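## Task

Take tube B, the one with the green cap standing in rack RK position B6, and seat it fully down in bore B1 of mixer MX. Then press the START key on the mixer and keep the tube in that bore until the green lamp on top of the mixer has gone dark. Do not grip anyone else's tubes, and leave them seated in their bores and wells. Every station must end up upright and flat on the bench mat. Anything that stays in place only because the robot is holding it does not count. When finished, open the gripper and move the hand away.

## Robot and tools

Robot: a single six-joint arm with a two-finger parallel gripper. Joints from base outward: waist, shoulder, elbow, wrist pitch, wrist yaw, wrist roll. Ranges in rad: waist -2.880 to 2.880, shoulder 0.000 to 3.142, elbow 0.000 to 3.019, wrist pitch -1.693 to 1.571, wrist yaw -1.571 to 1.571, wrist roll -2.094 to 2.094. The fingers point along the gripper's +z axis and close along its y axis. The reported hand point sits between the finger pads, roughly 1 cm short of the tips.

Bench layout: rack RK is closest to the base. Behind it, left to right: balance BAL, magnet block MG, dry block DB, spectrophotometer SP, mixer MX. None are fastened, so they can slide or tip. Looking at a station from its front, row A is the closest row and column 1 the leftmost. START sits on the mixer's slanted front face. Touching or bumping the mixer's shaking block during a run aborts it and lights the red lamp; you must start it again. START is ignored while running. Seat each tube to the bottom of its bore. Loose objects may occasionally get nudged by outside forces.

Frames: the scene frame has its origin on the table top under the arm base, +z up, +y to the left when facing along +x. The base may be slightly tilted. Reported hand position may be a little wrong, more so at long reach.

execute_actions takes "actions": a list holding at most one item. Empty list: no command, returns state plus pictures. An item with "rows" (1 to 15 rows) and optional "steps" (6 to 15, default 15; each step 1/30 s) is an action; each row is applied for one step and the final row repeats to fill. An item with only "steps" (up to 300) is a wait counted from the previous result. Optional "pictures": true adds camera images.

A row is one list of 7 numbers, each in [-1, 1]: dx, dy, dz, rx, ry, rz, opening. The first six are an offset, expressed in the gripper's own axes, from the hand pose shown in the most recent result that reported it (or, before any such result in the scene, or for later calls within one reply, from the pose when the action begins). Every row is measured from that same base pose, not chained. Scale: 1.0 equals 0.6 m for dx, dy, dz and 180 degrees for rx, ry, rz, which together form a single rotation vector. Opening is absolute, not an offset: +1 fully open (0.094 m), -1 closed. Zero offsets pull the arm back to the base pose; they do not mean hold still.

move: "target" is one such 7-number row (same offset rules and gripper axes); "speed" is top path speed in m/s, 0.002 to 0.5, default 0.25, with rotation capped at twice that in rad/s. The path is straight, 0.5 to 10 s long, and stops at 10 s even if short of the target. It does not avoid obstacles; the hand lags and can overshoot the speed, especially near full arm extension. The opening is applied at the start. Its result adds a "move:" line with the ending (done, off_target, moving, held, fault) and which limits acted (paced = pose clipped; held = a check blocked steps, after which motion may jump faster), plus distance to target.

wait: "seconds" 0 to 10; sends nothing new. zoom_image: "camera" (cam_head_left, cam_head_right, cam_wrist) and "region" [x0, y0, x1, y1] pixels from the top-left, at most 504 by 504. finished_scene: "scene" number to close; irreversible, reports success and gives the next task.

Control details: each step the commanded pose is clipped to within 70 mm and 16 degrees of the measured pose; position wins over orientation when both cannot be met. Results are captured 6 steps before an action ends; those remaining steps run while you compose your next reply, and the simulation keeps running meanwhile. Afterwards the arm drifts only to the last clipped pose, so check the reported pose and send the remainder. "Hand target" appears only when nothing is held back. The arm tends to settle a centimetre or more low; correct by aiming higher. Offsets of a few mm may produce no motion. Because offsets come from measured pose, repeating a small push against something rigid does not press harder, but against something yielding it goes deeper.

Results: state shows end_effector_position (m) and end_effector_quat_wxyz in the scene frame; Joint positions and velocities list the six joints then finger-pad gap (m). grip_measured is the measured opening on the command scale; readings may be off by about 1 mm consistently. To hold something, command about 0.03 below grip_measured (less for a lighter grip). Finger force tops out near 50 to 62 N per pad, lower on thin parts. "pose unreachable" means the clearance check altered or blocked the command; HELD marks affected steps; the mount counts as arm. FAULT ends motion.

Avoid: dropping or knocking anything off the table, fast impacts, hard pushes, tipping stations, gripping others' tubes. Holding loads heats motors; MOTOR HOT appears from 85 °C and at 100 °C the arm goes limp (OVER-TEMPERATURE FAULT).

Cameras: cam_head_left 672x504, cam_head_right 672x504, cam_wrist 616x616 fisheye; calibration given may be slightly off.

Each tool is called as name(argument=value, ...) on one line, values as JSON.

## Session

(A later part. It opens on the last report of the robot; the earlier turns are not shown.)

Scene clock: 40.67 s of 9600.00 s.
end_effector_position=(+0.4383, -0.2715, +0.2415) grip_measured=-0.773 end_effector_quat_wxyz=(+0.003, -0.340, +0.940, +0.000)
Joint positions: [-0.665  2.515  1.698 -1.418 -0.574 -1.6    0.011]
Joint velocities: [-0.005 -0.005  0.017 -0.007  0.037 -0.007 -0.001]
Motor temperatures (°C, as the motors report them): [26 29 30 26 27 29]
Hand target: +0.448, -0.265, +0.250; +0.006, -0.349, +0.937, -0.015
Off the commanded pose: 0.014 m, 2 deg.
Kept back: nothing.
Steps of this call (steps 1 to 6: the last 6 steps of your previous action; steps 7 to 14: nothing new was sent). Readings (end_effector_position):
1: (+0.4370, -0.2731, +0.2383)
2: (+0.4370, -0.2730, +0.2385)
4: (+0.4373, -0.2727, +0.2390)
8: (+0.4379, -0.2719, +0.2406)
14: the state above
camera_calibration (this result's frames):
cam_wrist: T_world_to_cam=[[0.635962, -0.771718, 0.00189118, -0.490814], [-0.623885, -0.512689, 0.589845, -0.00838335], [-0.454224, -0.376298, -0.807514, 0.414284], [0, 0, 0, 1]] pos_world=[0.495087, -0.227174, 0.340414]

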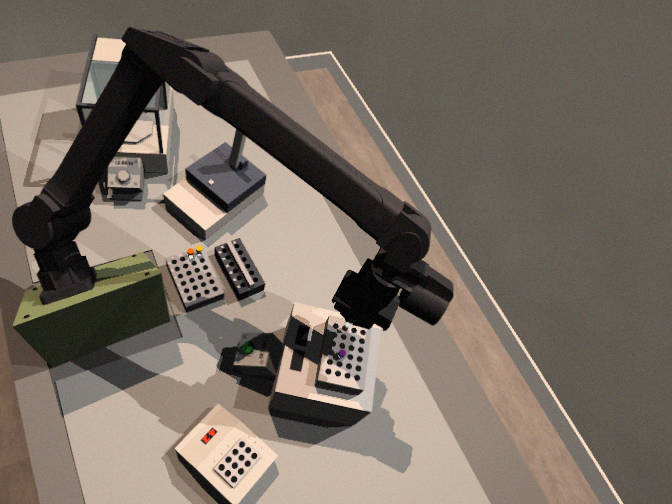

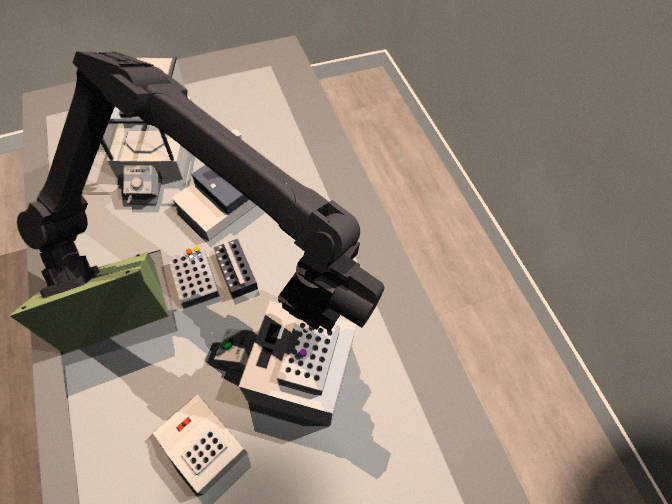

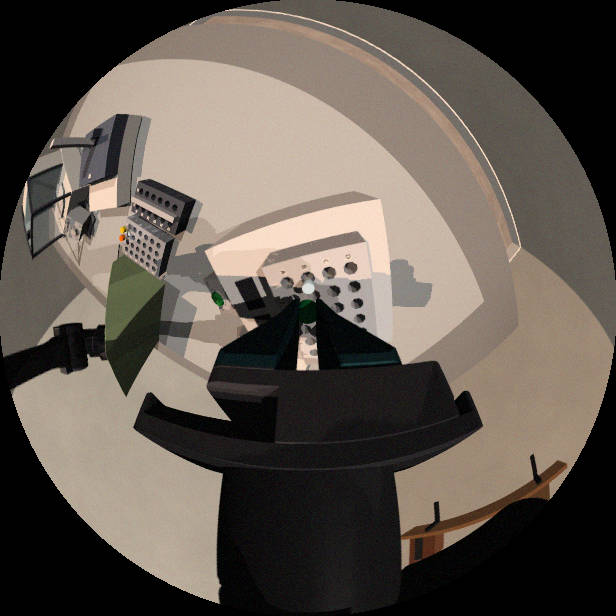

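execute_actions(actions=[{"rows": [[-0.0178,-0.0023,-0.0105,0.0089,0.0018,-0.0056,-0.79],[-0.0164,-0.0027,-0.0083,0.0082,0.0018,-0.0051,-0.79],[-0.015,-0.0032,-0.006,0.0074,0.0017,-0.0047,-0.79],[-0.0136,-0.0036,-0.0038,0.0067,0.0017,-0.0042,-0.79],[-0.0122,-0.004,-0.0016,0.0059,0.0017,-0.0037,-0.79],[-0.0142,-0.0038,-0.0001,0.0055,0.0023,-0.0043,-0.79],[-0.0162,-0.0035,0.0015,0.0051,0.0028,-0.005,-0.79],[-0.0175,-0.0034,0.0025,0.0048,0.0032,-0.0054,-0.79],[-0.0175,-0.0034,0.0025,0.0048,0.0032,-0.0054,-0.79],[-0.0175,-0.0034,0.0025,0.0048,0.0032,-0.0054,-0.79],[-0.0158,-0.0036,0.0012,0.0051,0.0027,-0.0049,-0.79]], "steps": 13}])

execute_actions(actions=[{"steps": 16}])

Scene clock: 43.70 s of 9600.00 s.
end_effector_position=(+0.4384, -0.2713, +0.2413) grip_measured=-0.773 end_effector_quat_wxyz=(+0.003, -0.340, +0.940, +0.000)
Joint positions: [-0.665  2.515  1.698 -1.418 -0.574 -1.6    0.011]
Joint velocities: [-0.005 -0.005 -0.012  0.007  0.022 -0.007  0.001]
Motor temperatures (°C, as the motors report them): [26 29 30 26 27 29]
Steps of this call (steps 1 to 84: nothing new was sent; steps 85 to 91: the first 7 steps of this action). Readings (end_effector_position):
85: (+0.4383, -0.2715, +0.2415)
86: (+0.4383, -0.2715, +0.2415)
88: (+0.4383, -0.2715, +0.2415)
91: the state above

Scene clock: 44.23 s of 9600.00 s.
end_effector_position=(+0.4397, -0.2699, +0.2398) grip_measured=-0.773 end_effector_quat_wxyz=(+0.001, -0.342, +0.940, +0.001)
Joint positions: [-0.66   2.515  1.698 -1.418 -0.574 -1.6    0.011]
Joint velocities: [-0.005  0.005  0.012 -0.012 -0.022  0.066 -0.   ]
Motor temperatures (°C, as the motors report them): [26 29 30 26 27 29]
Hand target: +0.447, -0.267, +0.241; +0.002, -0.347, +0.938, -0.008
Off the commanded pose: 0.008 m, 1 deg.
Kept back: nothing.
Steps of this call (steps 1 to 6: the last 6 steps of your previous action; steps 7 to 16: nothing new was sent). Readings (end_effector_position):
1: (+0.4385, -0.2712, +0.2412)
2: (+0.4386, -0.2711, +0.2411)
4: (+0.4391, -0.2706, +0.2405)
8: (+0.4396, -0.2700, +0.2399)
16: the state above

execute_actions(actions=[{"rows": [[-0.0122,-0.0038,-0.0003,0.0058,0.0019,-0.0039,-0.79],[-0.0122,-0.0035,0.001,0.0057,0.002,-0.004,-0.79],[-0.0121,-0.0033,0.0022,0.0055,0.0022,-0.0042,-0.79],[-0.0121,-0.003,0.0035,0.0054,0.0023,-0.0043,-0.79],[-0.0121,-0.0028,0.0048,0.0053,0.0025,-0.0045,-0.79],[-0.0121,-0.0028,0.0061,0.0053,0.0025,-0.0045,-0.79],[-0.0121,-0.0028,0.0074,0.0053,0.0025,-0.0045,-0.79],[-0.0121,-0.0028,0.0088,0.0053,0.0025,-0.0045,-0.79],[-0.0118,-0.0028,0.0099,0.0054,0.0024,-0.0044,-0.79],[-0.0115,-0.0029,0.011,0.0054,0.0023,-0.0043,-0.79],[-0.0113,-0.0029,0.0121,0.0055,0.0022,-0.0042,-0.79],[-0.011,-0.0029,0.0132,0.0056,0.0022,-0.0042,-0.79],[-0.0107,-0.0029,0.0144,0.0057,0.0021,-0.0041,-0.79],[-0.0105,-0.003,0.0155,0.0057,0.002,-0.004,-0.79],[-0.0102,-0.003,0.0166,0.0058,0.0019,-0.0039,-0.79]], "steps": 15}])

execute_actions(actions=[{"steps": 14}], pictures=true)

zoom_image(camera="cam_wrist", region=[278, 252, 338, 312])

Scene clock: 45.30 s of 9600.00 s.
end_effector_position=(+0.4381, -0.2703, +0.2358) grip_measured=-0.773 end_effector_quat_wxyz=(+0.001, -0.342, +0.940, +0.001)
Joint positions: [-0.659  2.515  1.687 -1.406 -0.575 -1.599  0.011]
Joint velocities: [ 0.015  0.005 -0.056  0.061 -0.022 -0.022  0.   ]
Motor temperatures (°C, as the motors report them): [26 29 30 26 27 29]
Steps of this call (steps 1 to 23: nothing new was sent; steps 24 to 32: the first 9 steps of this action). Readings (end_effector_position):
24: (+0.4397, -0.2699, +0.2398)
25: (+0.4397, -0.2699, +0.2398)
27: (+0.4394, -0.2702, +0.2392)
31: (+0.4382, -0.2705, +0.2366)
32: the state above

Scene clock: 45.77 s of 9600.00 s.
end_effector_position=(+0.4381, -0.2704, +0.2305) grip_measured=-0.773 end_effector_quat_wxyz=(+0.002, -0.342, +0.940, -0.000)
Joint positions: [-0.654  2.515  1.675 -1.388 -0.578 -1.593  0.011]
Joint velocities: [-0.015  0.005 -0.007 -0.037 -0.051  0.081  0.002]
Motor temperatures (°C, as the motors report them): [26 29 30 26 27 29]
Hand target: +0.446, -0.267, +0.230; +0.002, -0.347, +0.938, -0.008
Off the commanded pose: 0.008 m, 1 deg.
Kept back: nothing.
Steps of this call (steps 1 to 6: the last 6 steps of your previous action; steps 7 to 14: nothing new was sent). Readings (end_effector_position):
1: (+0.4381, -0.2703, +0.2351)
2: (+0.4381, -0.2704, +0.2345)
4: (+0.4383, -0.2704, +0.2331)
8: (+0.4381, -0.2705, +0.2308)
14: the state above
camera_calibration (this result's frames):
cam_wrist: T_world_to_cam=[[0.639422, -0.768853, 0.00219656, -0.490719], [-0.620121, -0.514036, 0.592635, -0.00412771], [-0.45452, -0.380307, -0.805468, 0.404325], [0, 0, 0, 1]] pos_world=[0.494991, -0.225645, 0.329195]

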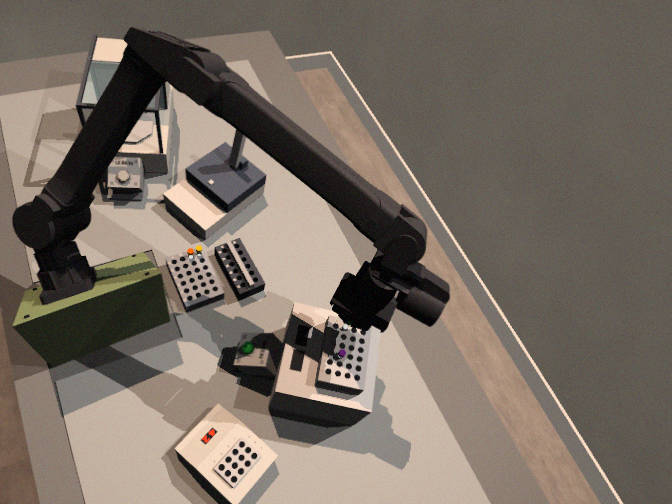

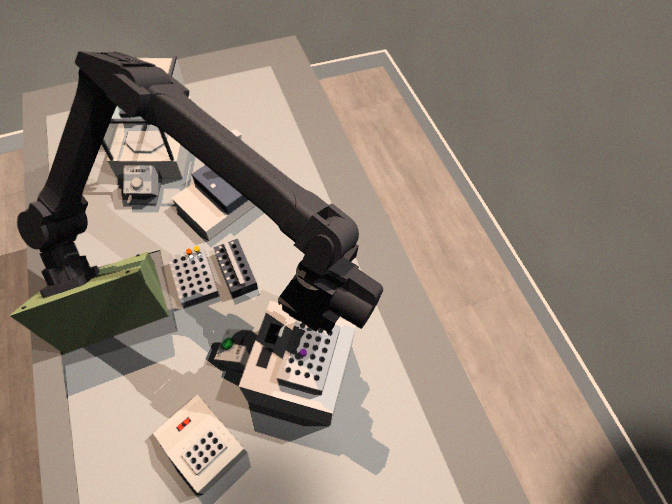

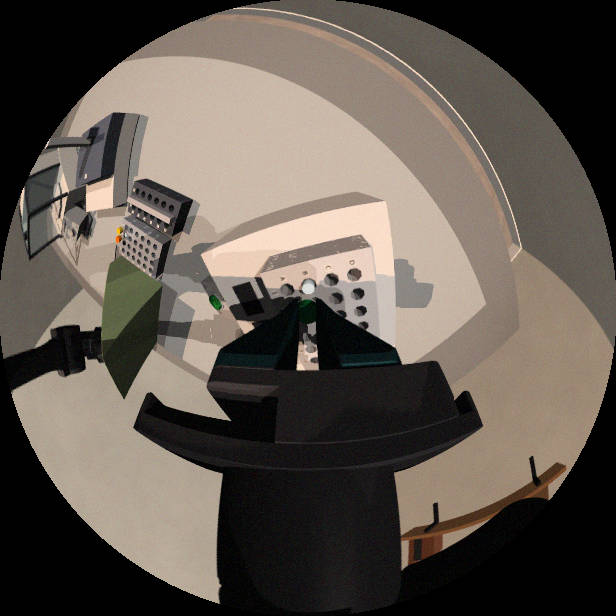

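Region (278, 252, 338, 312) of cam_wrist's 616x616 image, scaled by 8.400, with more detail than that image has.

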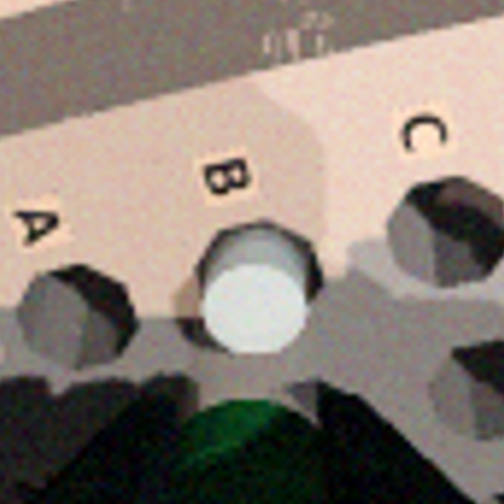

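execute_actions(actions=[{"rows": [[-0.0138,-0.0041,0.0025,0.0049,0.0021,-0.0038,-0.79],[-0.0147,-0.0042,0.0042,0.0047,0.0024,-0.0041,-0.79],[-0.0147,-0.0043,0.0058,0.0047,0.0024,-0.0041,-0.79],[-0.0145,-0.0044,0.0075,0.0047,0.0023,-0.004,-0.79],[-0.0142,-0.0045,0.0091,0.0048,0.0023,-0.004,-0.79],[-0.0139,-0.0046,0.0108,0.0048,0.0022,-0.0039,-0.79],[-0.0136,-0.0047,0.0124,0.0049,0.0021,-0.0038,-0.79],[-0.0133,-0.0048,0.0141,0.0049,0.002,-0.0037,-0.79],[-0.013,-0.0049,0.0157,0.005,0.0019,-0.0036,-0.79],[-0.0127,-0.005,0.0174,0.005,0.0018,-0.0035,-0.79],[-0.0125,-0.0051,0.019,0.005,0.0018,-0.0035,-0.79],[-0.0123,-0.0052,0.0207,0.005,0.0018,-0.0035,-0.79],[-0.0121,-0.0053,0.0223,0.005,0.0018,-0.0035,-0.79],[-0.0119,-0.0054,0.024,0.005,0.0018,-0.0035,-0.79],[-0.0117,-0.0055,0.0256,0.005,0.0018,-0.0035,-0.79]], "steps": 15}])

execute_actions(actions=[{"steps": 14}], pictures=true)

zoom_image(camera="cam_wrist", region=[268, 252, 348, 332])

Scene clock: 46.67 s of 9600.00 s.
end_effector_position=(+0.4389, -0.2702, +0.2257) grip_measured=-0.773 end_effector_quat_wxyz=(+0.002, -0.343, +0.939, -0.002)
Joint positions: [-0.648  2.515  1.665 -1.372 -0.581 -1.588  0.011]
Joint velocities: [ 0.015  0.005 -0.061  0.081 -0.051  0.066  0.   ]
Motor temperatures (°C, as the motors report them): [26 29 30 26 27 29]
Steps of this call (steps 1 to 18: nothing new was sent; steps 19 to 27: the first 9 steps of this action). Readings (end_effector_position):
19: (+0.4382, -0.2703, +0.2304)
20: (+0.4383, -0.2704, +0.2304)
22: (+0.4390, -0.2704, +0.2299)
26: (+0.4388, -0.2703, +0.2266)
27: the state above

Scene clock: 47.13 s of 9600.00 s.
end_effector_position=(+0.4391, -0.2701, +0.2194) grip_measured=-0.773 end_effector_quat_wxyz=(+0.002, -0.343, +0.939, -0.003)
Joint positions: [-0.641  2.515  1.652 -1.351 -0.584 -1.58   0.011]
Joint velocities: [-0.005 -0.005 -0.012 -0.012  0.11   0.007 -0.   ]
Motor temperatures (°C, as the motors report them): [26 29 30 26 27 29]
Hand target: +0.446, -0.268, +0.215; +0.002, -0.348, +0.938, -0.008
Off the commanded pose: 0.008 m, 1 deg.
Kept back: nothing.
Steps of this call (steps 1 to 6: the last 6 steps of your previous action; steps 7 to 14: nothing new was sent). Readings (end_effector_position):
1: (+0.4388, -0.2702, +0.2247)
2: (+0.4388, -0.2702, +0.2239)
4: (+0.4388, -0.2702, +0.2223)
8: (+0.4391, -0.2702, +0.2200)
14: the state above
camera_calibration (this result's frames):
cam_wrist: T_world_to_cam=[[0.641451, -0.767119, 0.00834244, -0.492833], [-0.620463, -0.512363, 0.593726, 0.00354929], [-0.451184, -0.386022, -0.804624, 0.392695], [0, 0, 0, 1]] pos_world=[0.495508, -0.224654, 0.317976]

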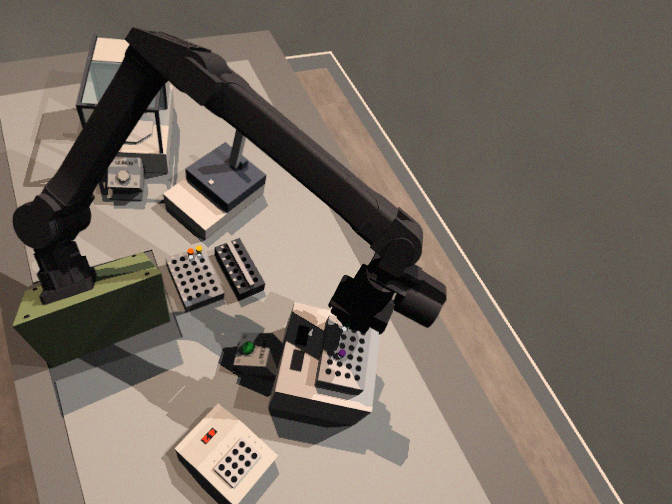

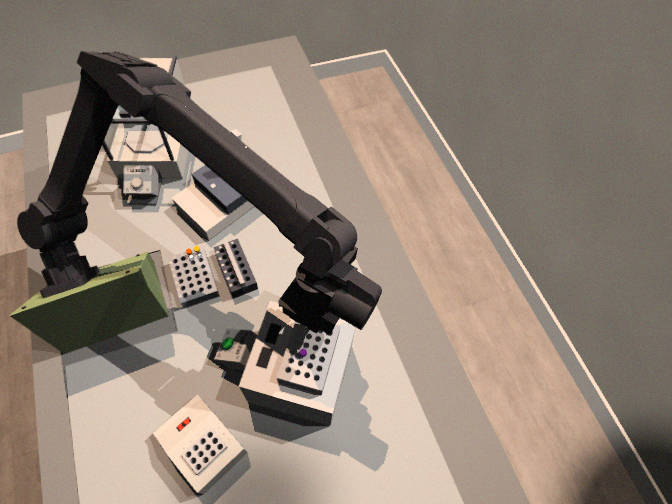

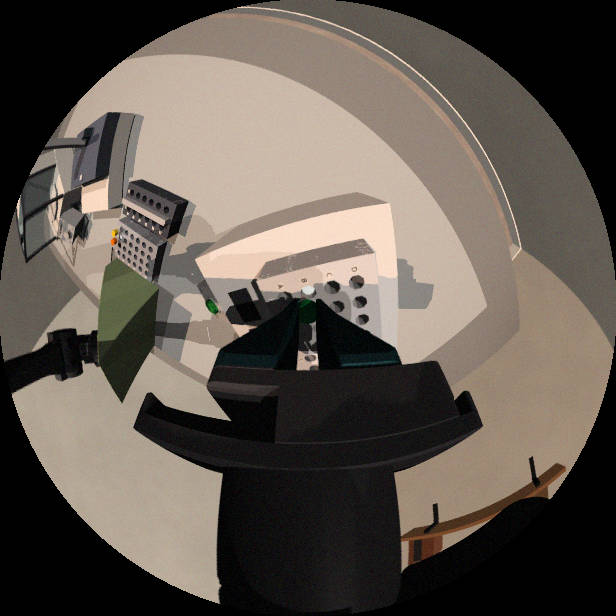

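Region (268, 252, 348, 332) of cam_wrist's 616x616 image, scaled by 6.300, with more detail than that image has.

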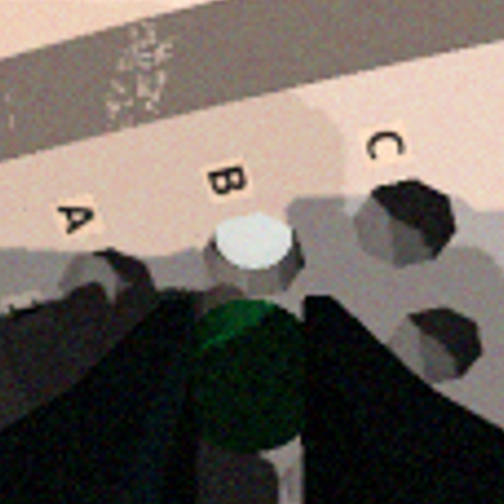

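execute_actions(actions=[{"rows": [[-0.0105,-0.0049,0.009,0.0029,0.0014,-0.003,-0.79],[-0.0105,-0.005,0.011,0.0028,0.0015,-0.003,-0.79],[-0.0103,-0.005,0.013,0.0027,0.0015,-0.0029,-0.79],[-0.01,-0.0051,0.015,0.0026,0.0015,-0.0028,-0.79],[-0.0097,-0.0051,0.017,0.0025,0.0014,-0.0027,-0.79],[-0.0094,-0.0052,0.019,0.0024,0.0014,-0.0026,-0.79],[-0.0091,-0.0052,0.021,0.0023,0.0014,-0.0025,-0.79],[-0.0089,-0.0053,0.023,0.0022,0.0013,-0.0024,-0.79],[-0.0087,-0.0053,0.025,0.0021,0.0013,-0.0023,-0.79],[-0.0085,-0.0054,0.027,0.002,0.0013,-0.0022,-0.79],[-0.0083,-0.0054,0.029,0.002,0.0013,-0.0022,-0.79],[-0.0081,-0.0055,0.031,0.0019,0.0013,-0.0021,-0.79],[-0.0079,-0.0055,0.033,0.0019,0.0013,-0.0021,-0.79],[-0.0077,-0.0055,0.035,0.0018,0.0013,-0.002,-0.79],[-0.0075,-0.0055,0.037,0.0018,0.0013,-0.002,-0.79]], "steps": 15}])

execute_actions(actions=[{"steps": 14}], pictures=true)

zoom_image(camera="cam_wrist", region=[268, 252, 348, 332])

Scene clock: 48.03 s of 9600.00 s.
end_effector_position=(+0.4391, -0.2703, +0.2145) grip_measured=-0.773 end_effector_quat_wxyz=(+0.003, -0.344, +0.939, -0.005)
Joint positions: [-0.637  2.515  1.64  -1.334 -0.588 -1.576  0.011]
Joint velocities: [ 0.024 -0.005 -0.046  0.071 -0.051  0.007  0.001]
Motor temperatures (°C, as the motors report them): [26 29 30 26 27 29]
Steps of this call (steps 1 to 18: nothing new was sent; steps 19 to 27: the first 9 steps of this action). Readings (end_effector_position):
19: (+0.4391, -0.2701, +0.2194)
20: (+0.4390, -0.2702, +0.2192)
22: (+0.4391, -0.2704, +0.2185)
26: (+0.4392, -0.2703, +0.2153)
27: the state above

Scene clock: 48.50 s of 9600.00 s.
end_effector_position=(+0.4394, -0.2701, +0.2077) grip_measured=-0.773 end_effector_quat_wxyz=(+0.003, -0.344, +0.939, -0.007)
Joint positions: [-0.63   2.515  1.626 -1.311 -0.59  -1.566  0.011]
Joint velocities: [-0.015 -0.005 -0.007 -0.012  0.037 -0.007  0.   ]
Motor temperatures (°C, as the motors report them): [26 29 30 26 27 29]
Hand target: +0.445, -0.270, +0.197; +0.001, -0.347, +0.938, -0.006
Off the commanded pose: 0.012 m, 0 deg.
Kept back: nothing.
Steps of this call (steps 1 to 6: the last 6 steps of your previous action; steps 7 to 14: nothing new was sent). Readings (end_effector_position):
1: (+0.4393, -0.2703, +0.2137)
2: (+0.4393, -0.2702, +0.2127)
4: (+0.4394, -0.2702, +0.2110)
8: (+0.4393, -0.2702, +0.2082)
14: the state above
camera_calibration (this result's frames):
cam_wrist: T_world_to_cam=[[0.643114, -0.765608, 0.015784, -0.494833], [-0.621905, -0.510154, 0.594119, 0.0118162], [-0.44681, -0.391903, -0.804222, 0.379911], [0, 0, 0, 1]] pos_world=[0.495331, -0.223932, 0.306323]

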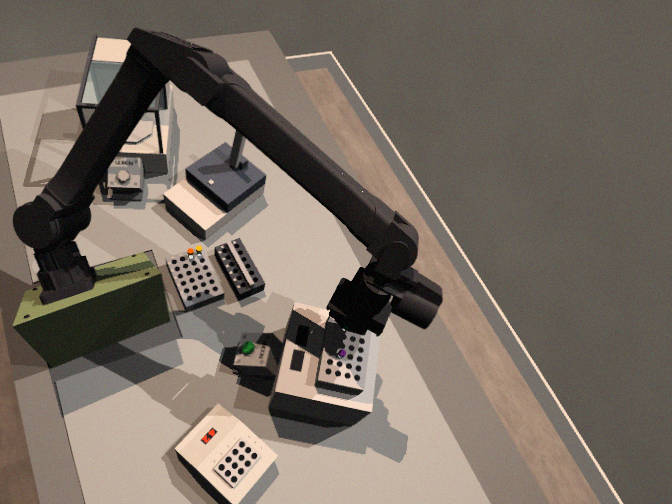

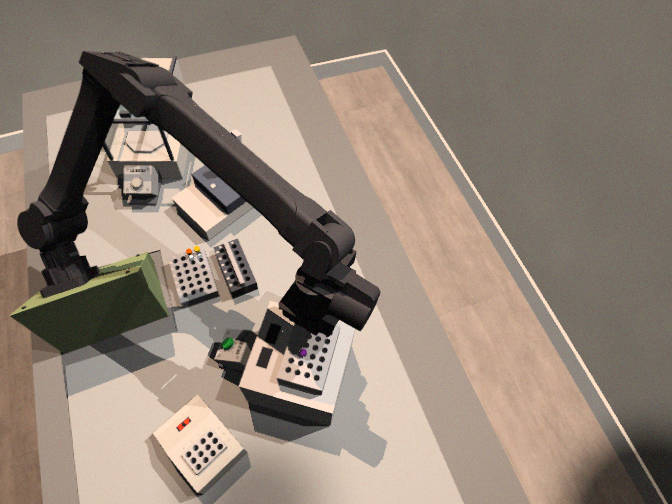

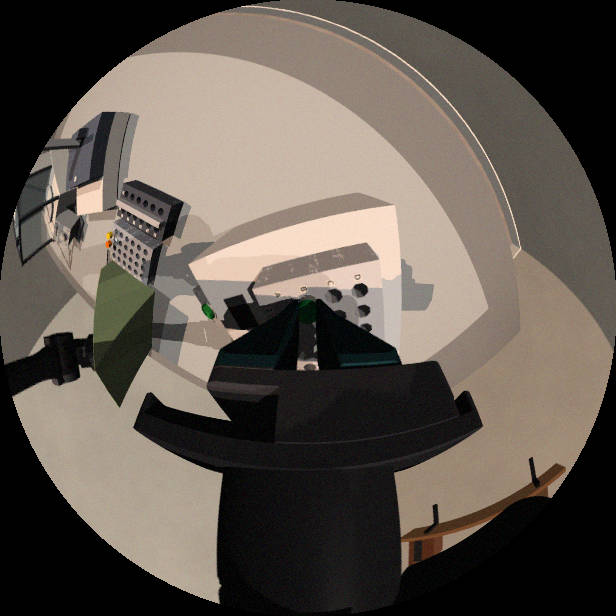

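Region (268, 252, 348, 332) of cam_wrist's 616x616 image, scaled by 6.300, with more detail than that image has.

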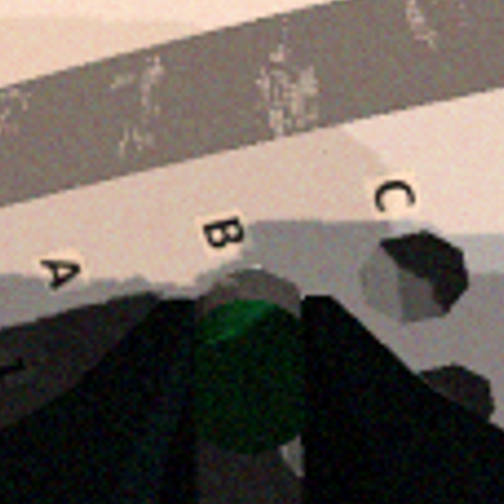

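execute_actions(actions=[{"rows": [[-0.0074,-0.0051,0.019,-0.0008,0.0011,-0.0015,-0.79],[-0.0074,-0.005,0.0205,-0.001,0.0012,-0.0015,-0.79],[-0.0073,-0.0048,0.022,-0.0012,0.0012,-0.0014,-0.79],[-0.0072,-0.0046,0.0235,-0.0014,0.0013,-0.0014,-0.79],[-0.0071,-0.0044,0.025,-0.0016,0.0013,-0.0013,-0.79],[-0.007,-0.0042,0.0265,-0.0019,0.0014,-0.0013,-0.79],[-0.0069,-0.0039,0.028,-0.0022,0.0014,-0.0012,-0.79],[-0.0068,-0.0036,0.0295,-0.0025,0.0015,-0.0012,-0.79],[-0.0067,-0.0033,0.031,-0.0028,0.0015,-0.0011,-0.79],[-0.0066,-0.003,0.0325,-0.0031,0.0016,-0.0011,-0.79],[-0.0065,-0.0027,0.034,-0.0034,0.0016,-0.001,-0.79],[-0.0064,-0.0024,0.0355,-0.0037,0.0017,-0.001,-0.79],[-0.0063,-0.0021,0.037,-0.004,0.0017,-0.0009,-0.79]], "steps": 15}])

execute_actions(actions=[{"steps": 14}], pictures=true)

zoom_image(camera="cam_wrist", region=[268, 252, 348, 332])

Scene clock: 49.37 s of 9600.00 s.
end_effector_position=(+0.4392, -0.2700, +0.2042) grip_measured=-0.773 end_effector_quat_wxyz=(+0.003, -0.345, +0.939, -0.007)
Joint positions: [-0.626  2.516  1.619 -1.301 -0.592 -1.564  0.011]
Joint velocities: [ 0.015 -0.005 -0.022  0.022 -0.022 -0.007  0.   ]
Motor temperatures (°C, as the motors report them): [26 29 30 26 27 29]
Steps of this call (steps 1 to 17: nothing new was sent; steps 18 to 26: the first 9 steps of this action). Readings (end_effector_position):
18: (+0.4394, -0.2701, +0.2077)
19: (+0.4394, -0.2701, +0.2077)
21: (+0.4395, -0.2702, +0.2073)
25: (+0.4393, -0.2702, +0.2051)
26: the state above

Scene clock: 49.83 s of 9600.00 s.
end_effector_position=(+0.4393, -0.2701, +0.2040) grip_measured=-0.773 end_effector_quat_wxyz=(+0.004, -0.344, +0.939, -0.007)
Joint positions: [-0.626  2.516  1.619 -1.299 -0.593 -1.561  0.011]
Joint velocities: [-0.005 -0.005  0.012 -0.007  0.007 -0.007 -0.   ]
Motor temperatures (°C, as the motors report them): [26 29 30 26 27 29]
Hand target: +0.443, -0.268, +0.186; -0.002, -0.346, +0.938, -0.002
Off the commanded pose: 0.019 m, 1 deg.
Kept back: nothing.
Steps of this call (steps 1 to 6: the last 6 steps of your previous action; steps 7 to 14: nothing new was sent). Readings (end_effector_position):
1: (+0.4393, -0.2701, +0.2042)
2: (+0.4393, -0.2701, +0.2042)
4: (+0.4394, -0.2702, +0.2041)
8: (+0.4393, -0.2701, +0.2040)
14: the state above
camera_calibration (this result's frames):
cam_wrist: T_world_to_cam=[[0.642374, -0.766208, 0.0167582, -0.494682], [-0.623066, -0.509385, 0.593562, 0.0148214], [-0.446255, -0.391731, -0.804614, 0.37672], [0, 0, 0, 1]] pos_world=[0.495119, -0.223907, 0.302607]

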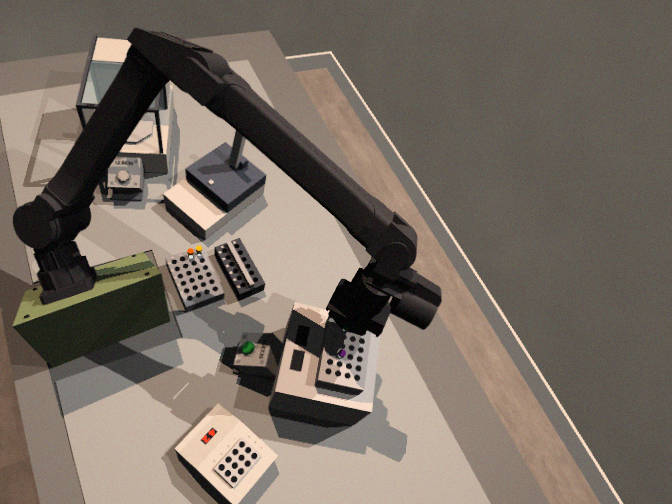

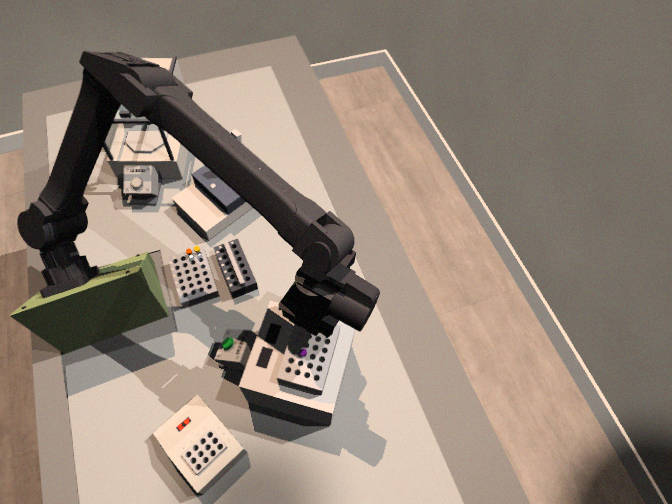

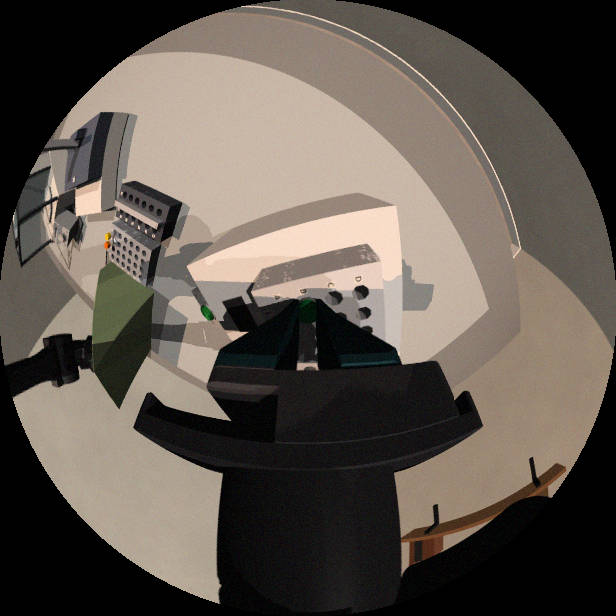

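Region (268, 252, 348, 332) of cam_wrist's 616x616 image, scaled by 6.300, with more detail than that image has.

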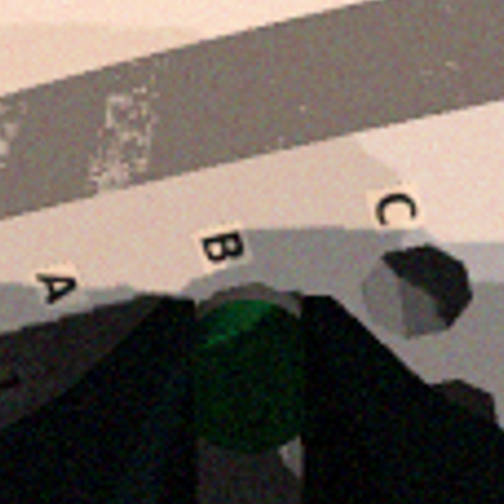

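execute_actions(actions=[{"rows": [[-0.0065,-0.0023,0.029,-0.004,0.0019,-0.001,-0.79],[-0.0065,-0.0027,0.027,-0.0036,0.0018,-0.001,-0.79],[-0.0065,-0.003,0.026,-0.0033,0.0018,-0.001,-0.77],[-0.0065,-0.003,0.026,-0.0033,0.0018,-0.001,-0.74],[-0.0065,-0.003,0.026,-0.0033,0.0018,-0.001,-0.7],[-0.0065,-0.003,0.026,-0.0033,0.0018,-0.001,-0.65],[-0.0065,-0.003,0.026,-0.0033,0.0018,-0.001,-0.6]], "steps": 12}])

execute_actions(actions=[{"steps": 12}], pictures=true)

zoom_image(camera="cam_wrist", region=[268, 252, 348, 332])

Scene clock: 50.43 s of 9600.00 s.
end_effector_position=(+0.4399, -0.2697, +0.2039) grip_measured=-0.673 end_effector_quat_wxyz=(+0.005, -0.344, +0.939, -0.007)
Joint positions: [-0.626  2.516  1.619 -1.298 -0.596 -1.561  0.015]
Joint velocities: [ 0.034 -0.005 -0.027  0.012 -0.066 -0.037  0.044]
Motor temperatures (°C, as the motors report them): [26 29 30 26 27 29]
Steps of this call (steps 1 to 12: nothing new was sent; steps 13 to 18: the first 6 steps of this action). Readings (end_effector_position):
13: (+0.4393, -0.2701, +0.2040)
14: (+0.4393, -0.2701, +0.2040)
16: (+0.4393, -0.2701, +0.2040)
18: the state above

Scene clock: 50.83 s of 9600.00 s.
end_effector_position=(+0.4411, -0.2670, +0.2004) grip_measured=-0.602 end_effector_quat_wxyz=(+0.003, -0.346, +0.938, -0.005)
Joint positions: [-0.618  2.516  1.616 -1.298 -0.599 -1.56   0.019]
Joint velocities: [-0.015 -0.015 -0.012  0.002 -0.022 -0.051 -0.002]
Motor temperatures (°C, as the motors report them): [26 29 30 26 27 29]
Hand target: +0.443, -0.269, +0.189; -0.000, -0.346, +0.938, -0.003
Off the commanded pose: 0.012 m, 1 deg.
Kept back: nothing.
Steps of this call (steps 1 to 6: the last 6 steps of your previous action; steps 7 to 12: nothing new was sent). Readings (end_effector_position):
1: (+0.4400, -0.2691, +0.2030)
2: (+0.4403, -0.2686, +0.2022)
4: (+0.4407, -0.2674, +0.2007)
8: (+0.4411, -0.2670, +0.2004)
12: the state above
camera_calibration (this result's frames):
cam_wrist: T_world_to_cam=[[0.644845, -0.764226, 0.0115203, -0.492908], [-0.62019, -0.514381, 0.592265, 0.0172625], [-0.446698, -0.389064, -0.805661, 0.377012], [0, 0, 0, 1]] pos_world=[0.496966, -0.221132, 0.299198]

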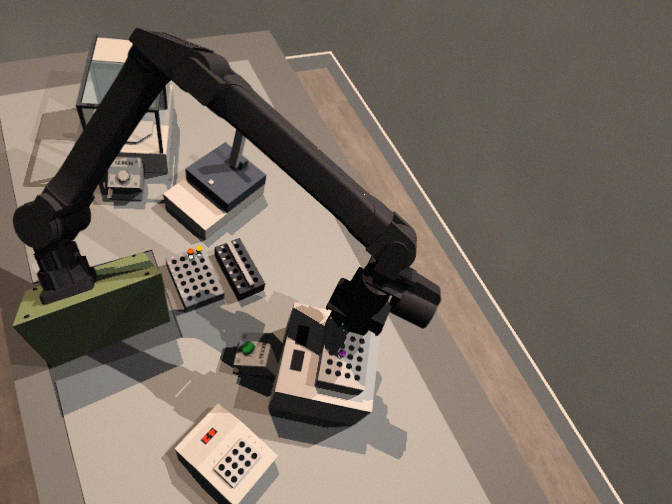

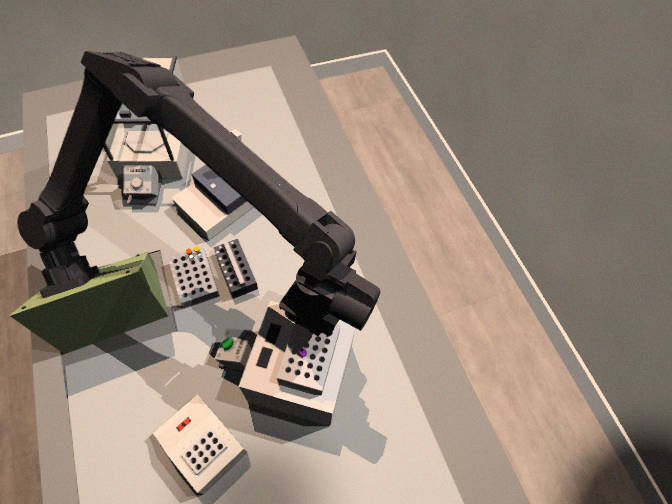

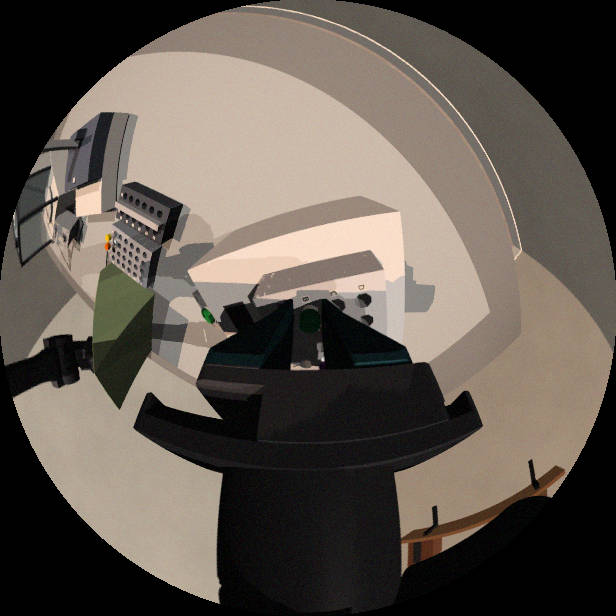

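Region (268, 252, 348, 332) of cam_wrist's 616x616 image, scaled by 6.300, with more detail than that image has.

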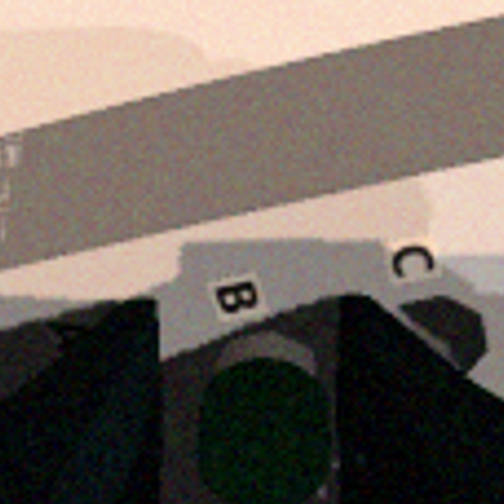

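execute_actions(actions=[{"rows": [[-0.002,-0.003,0.008,0,0.0005,-0.001,-0.55],[-0.004,-0.005,-0.002,0.002,0.0003,-0.002,-0.5],[-0.006,-0.008,-0.009,0.004,0.0003,-0.003,-0.4],[-0.008,-0.010,-0.014,0.006,0.0003,-0.004,-0.3],[-0.010,-0.012,-0.018,0.0075,0.0003,-0.005,-0.2],[-0.012,-0.014,-0.022,0.009,0.0003,-0.006,-0.1],[-0.012,-0.015,-0.026,0.0095,0.0003,-0.006,0.0],[-0.012,-0.015,-0.031,0.0095,0.0003,-0.006,0.1],[-0.012,-0.015,-0.037,0.0095,0.0003,-0.006,0.1],[-0.012,-0.015,-0.044,0.0095,0.0003,-0.006,0.1],[-0.012,-0.015,-0.052,0.0095,0.0003,-0.006,0.1],[-0.012,-0.015,-0.060,0.0095,0.0003,-0.006,0.1],[-0.012,-0.015,-0.068,0.0095,0.0003,-0.006,0.1],[-0.012,-0.015,-0.076,0.0095,0.0003,-0.006,0.1],[-0.012,-0.015,-0.084,0.0095,0.0003,-0.006,0.1]], "steps": 15}])

execute_actions(actions=[{"steps": 14}], pictures=true)

Scene clock: 51.60 s of 9600.00 s.
end_effector_position=(+0.4407, -0.2670, +0.2010) grip_measured=+0.086 end_effector_quat_wxyz=(+0.002, -0.345, +0.938, -0.005)
Joint positions: [-0.618  2.516  1.617 -1.3   -0.596 -1.56   0.051]
Joint velocities: [ 0.015 -0.005  0.032 -0.11   0.051 -0.007  0.025]
Motor temperatures (°C, as the motors report them): [26 29 30 26 27 29]
Steps of this call (steps 1 to 14: nothing new was sent; steps 15 to 23: the first 9 steps of this action). Readings (end_effector_position):
15: (+0.4411, -0.2670, +0.2004)
16: (+0.4411, -0.2670, +0.2004)
18: (+0.4411, -0.2670, +0.2004)
22: (+0.4408, -0.2672, +0.2006)
23: the state above

Scene clock: 52.07 s of 9600.00 s.
end_effector_position=(+0.4385, -0.2675, +0.2226) grip_measured=+0.098 end_effector_quat_wxyz=(-0.003, -0.341, +0.940, -0.001)
Joint positions: [-0.641  2.513  1.659 -1.371 -0.576 -1.581  0.052]
Joint velocities: [-0.015 -0.005 -0.012 -0.002  0.037 -0.037 -0.   ]
Motor temperatures (°C, as the motors report them): [26 29 30 26 27 29]
Hand target: +0.450, -0.268, +0.250; +0.007, -0.353, +0.935, -0.021
Off the commanded pose: 0.031 m, 3 deg.
Kept back: nothing.
Steps of this call (steps 1 to 6: the last 6 steps of your previous action; steps 7 to 14: nothing new was sent). Readings (end_effector_position):
1: (+0.4404, -0.2666, +0.2015)
2: (+0.4398, -0.2663, +0.2021)
4: (+0.4385, -0.2646, +0.2041)
8: (+0.4388, -0.2640, +0.2137)
14: the state above
camera_calibration (this result's frames):
cam_wrist: T_world_to_cam=[[0.637967, -0.770064, -0.00031834, -0.487846], [-0.61582, -0.510431, 0.600188, -0.000307704], [-0.462346, -0.382704, -0.799859, 0.400805], [0, 0, 0, 1]] pos_world=[0.49635, -0.222439, 0.320617]

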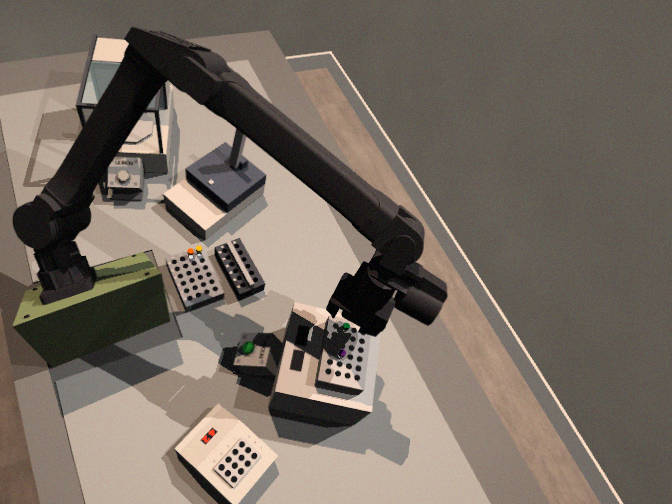

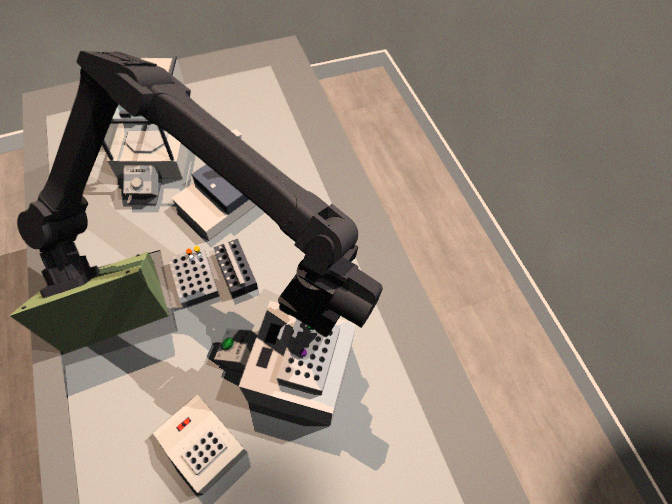

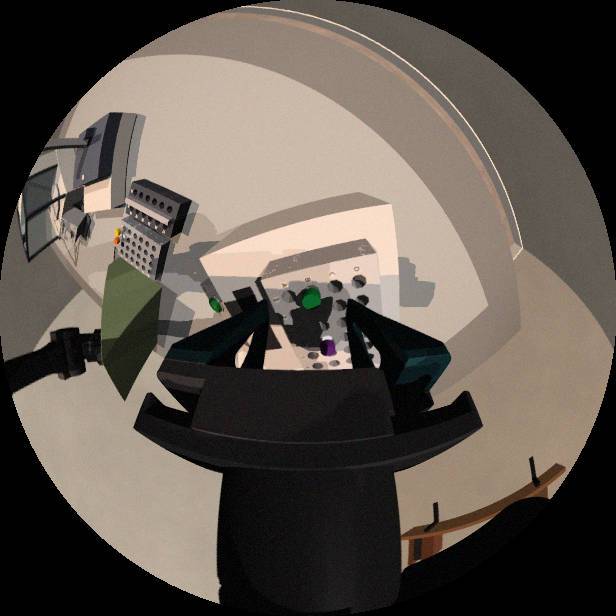

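execute_actions(actions=[{"rows": [[-0.014,-0.013,-0.052,0.014,-0.0017,-0.008,0.1],[-0.014,-0.013,-0.059,0.014,-0.0017,-0.008,0.1],[-0.014,-0.013,-0.066,0.014,-0.0017,-0.008,0.1],[-0.014,-0.013,-0.073,0.014,-0.0017,-0.008,0.1],[-0.014,-0.013,-0.080,0.014,-0.0017,-0.008,0.1],[-0.014,-0.013,-0.086,0.014,-0.0017,-0.008,0.1],[-0.014,-0.013,-0.090,0.014,-0.0017,-0.008,0.1]], "steps": 8}])

move(target=[0.172, 0.303, 0.1, 0.0878, -0.1133, 0.4135, -1], speed=0.4)

Scene clock: 53.37 s of 9600.00 s.
end_effector_position=(+0.4373, -0.2673, +0.2231) grip_measured=+0.098 end_effector_quat_wxyz=(-0.006, -0.341, +0.940, +0.000)
Joint positions: [-0.641  2.513  1.66  -1.377 -0.572 -1.584  0.052]
Joint velocities: [-0.015 -0.005  0.027 -0.144  0.095 -0.11  -0.001]
Motor temperatures (°C, as the motors report them): [26 29 30 26 27 29]
Steps of this call (steps 1 to 37: nothing new was sent; steps 38 to 39: the first 2 steps of this action). Readings (end_effector_position):
38: (+0.4379, -0.2677, +0.2228)
39: the state above

Scene clock: 56.37 s of 9600.00 s.
end_effector_position=(+0.2381, -0.1866, +0.1825) grip_measured=-0.986 end_effector_quat_wxyz=(+0.177, +0.302, +0.935, -0.061)
Joint positions: [-0.868  1.97   0.691 -0.638 -0.562 -0.261  0.001]
Joint velocities: [-0.005 -0.005 -0.022 -0.022 -0.022  0.022 -0.001]
Motor temperatures (°C, as the motors report them): [26 29 30 26 27 29]
Hand target: +0.242, -0.192, +0.192; +0.194, +0.301, +0.931, -0.072
Off your previous action's commanded pose: 0.044 m, 4 deg at its last step (step 6 of this call).
Off the commanded pose: 0.010 m, 2 deg.
Kept back: nothing.
move: done
camera_calibration (this result's frames):
cam_wrist: T_world_to_cam=[[-0.590616, -0.806931, 0.00585599, -0.0131628], [-0.77875, 0.571861, 0.257923, 0.244821], [-0.211475, 0.147773, -0.966148, 0.376641], [0, 0, 0, 1]] pos_world=[0.26253, -0.206282, 0.300823]

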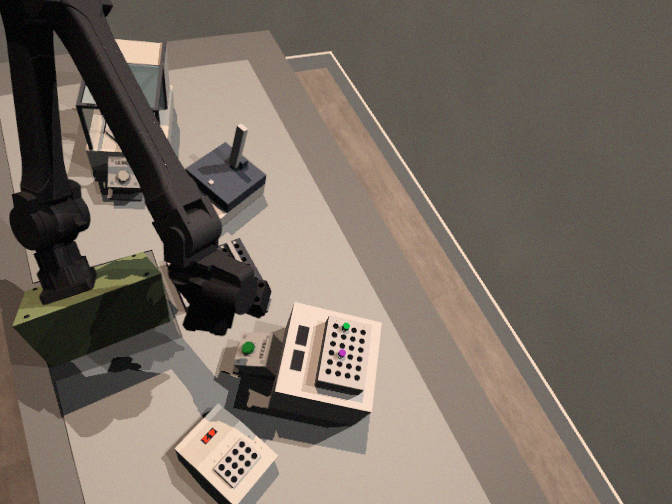

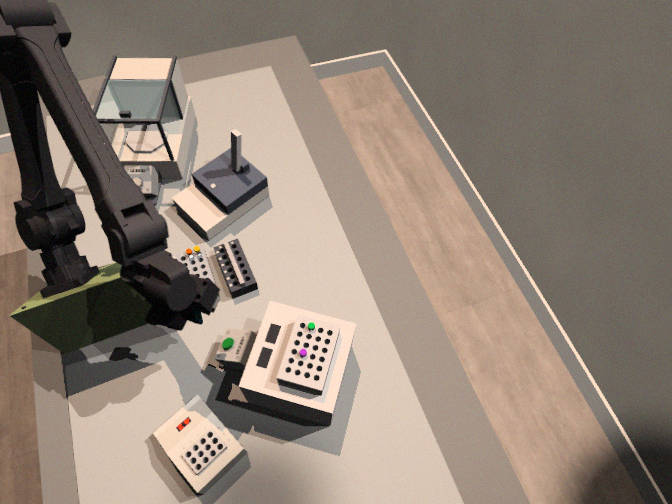

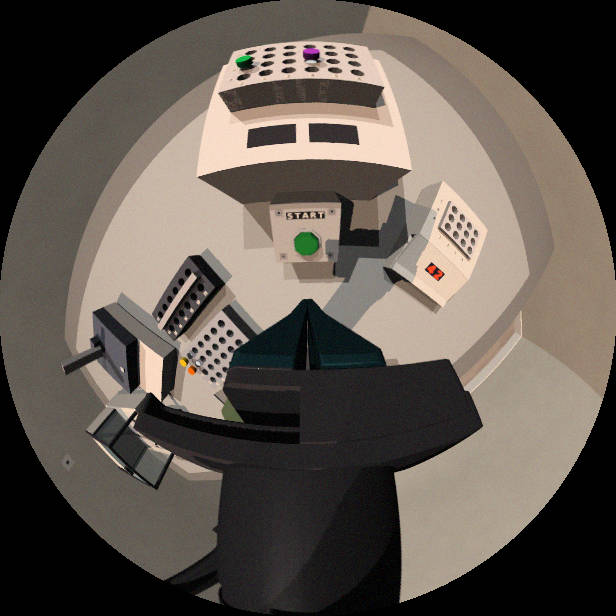

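move(target=[-0.018, 0.003, 0.125, 0, -0.012, 0, -1], speed=0.15)

Scene clock: 58.30 s of 9600.00 s.
end_effector_position=(+0.2673, -0.2047, +0.1162) grip_measured=-0.986 end_effector_quat_wxyz=(+0.189, +0.301, +0.932, -0.063)
Joint positions: [-0.727  2.144  0.66  -0.314 -0.61  -0.082  0.001]
Joint velocities: [ 0.015 -0.005 -0.007  0.002  0.051 -0.037 -0.001]
Motor temperatures (°C, as the motors report them): [26 29 30 26 27 29]
Hand target: +0.271, -0.207, +0.116; +0.195, +0.300, +0.931, -0.065
Off the commanded pose: 0.004 m, 1 deg.
Kept back: nothing.
move: done
camera_calibration (this result's frames):
cam_wrist: T_world_to_cam=[[-0.589583, -0.807705, 0.00204391, -0.0101256], [-0.785095, 0.573669, 0.233515, 0.299963], [-0.189784, 0.136072, -0.972351, 0.313942], [0, 0, 0, 1]] pos_world=[0.289111, -0.222977, 0.235236]

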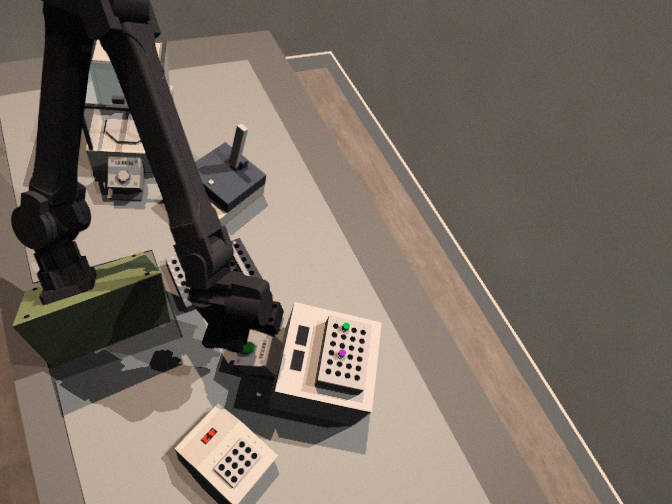

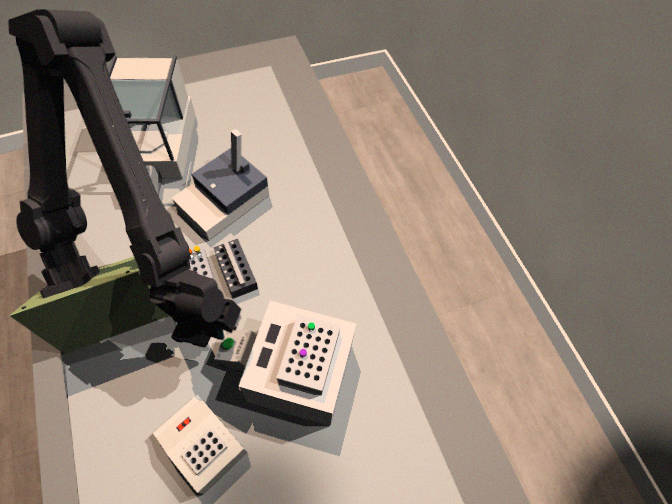

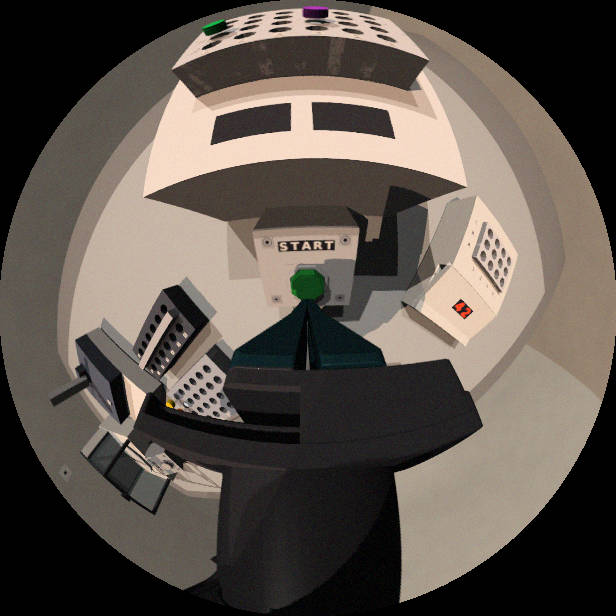

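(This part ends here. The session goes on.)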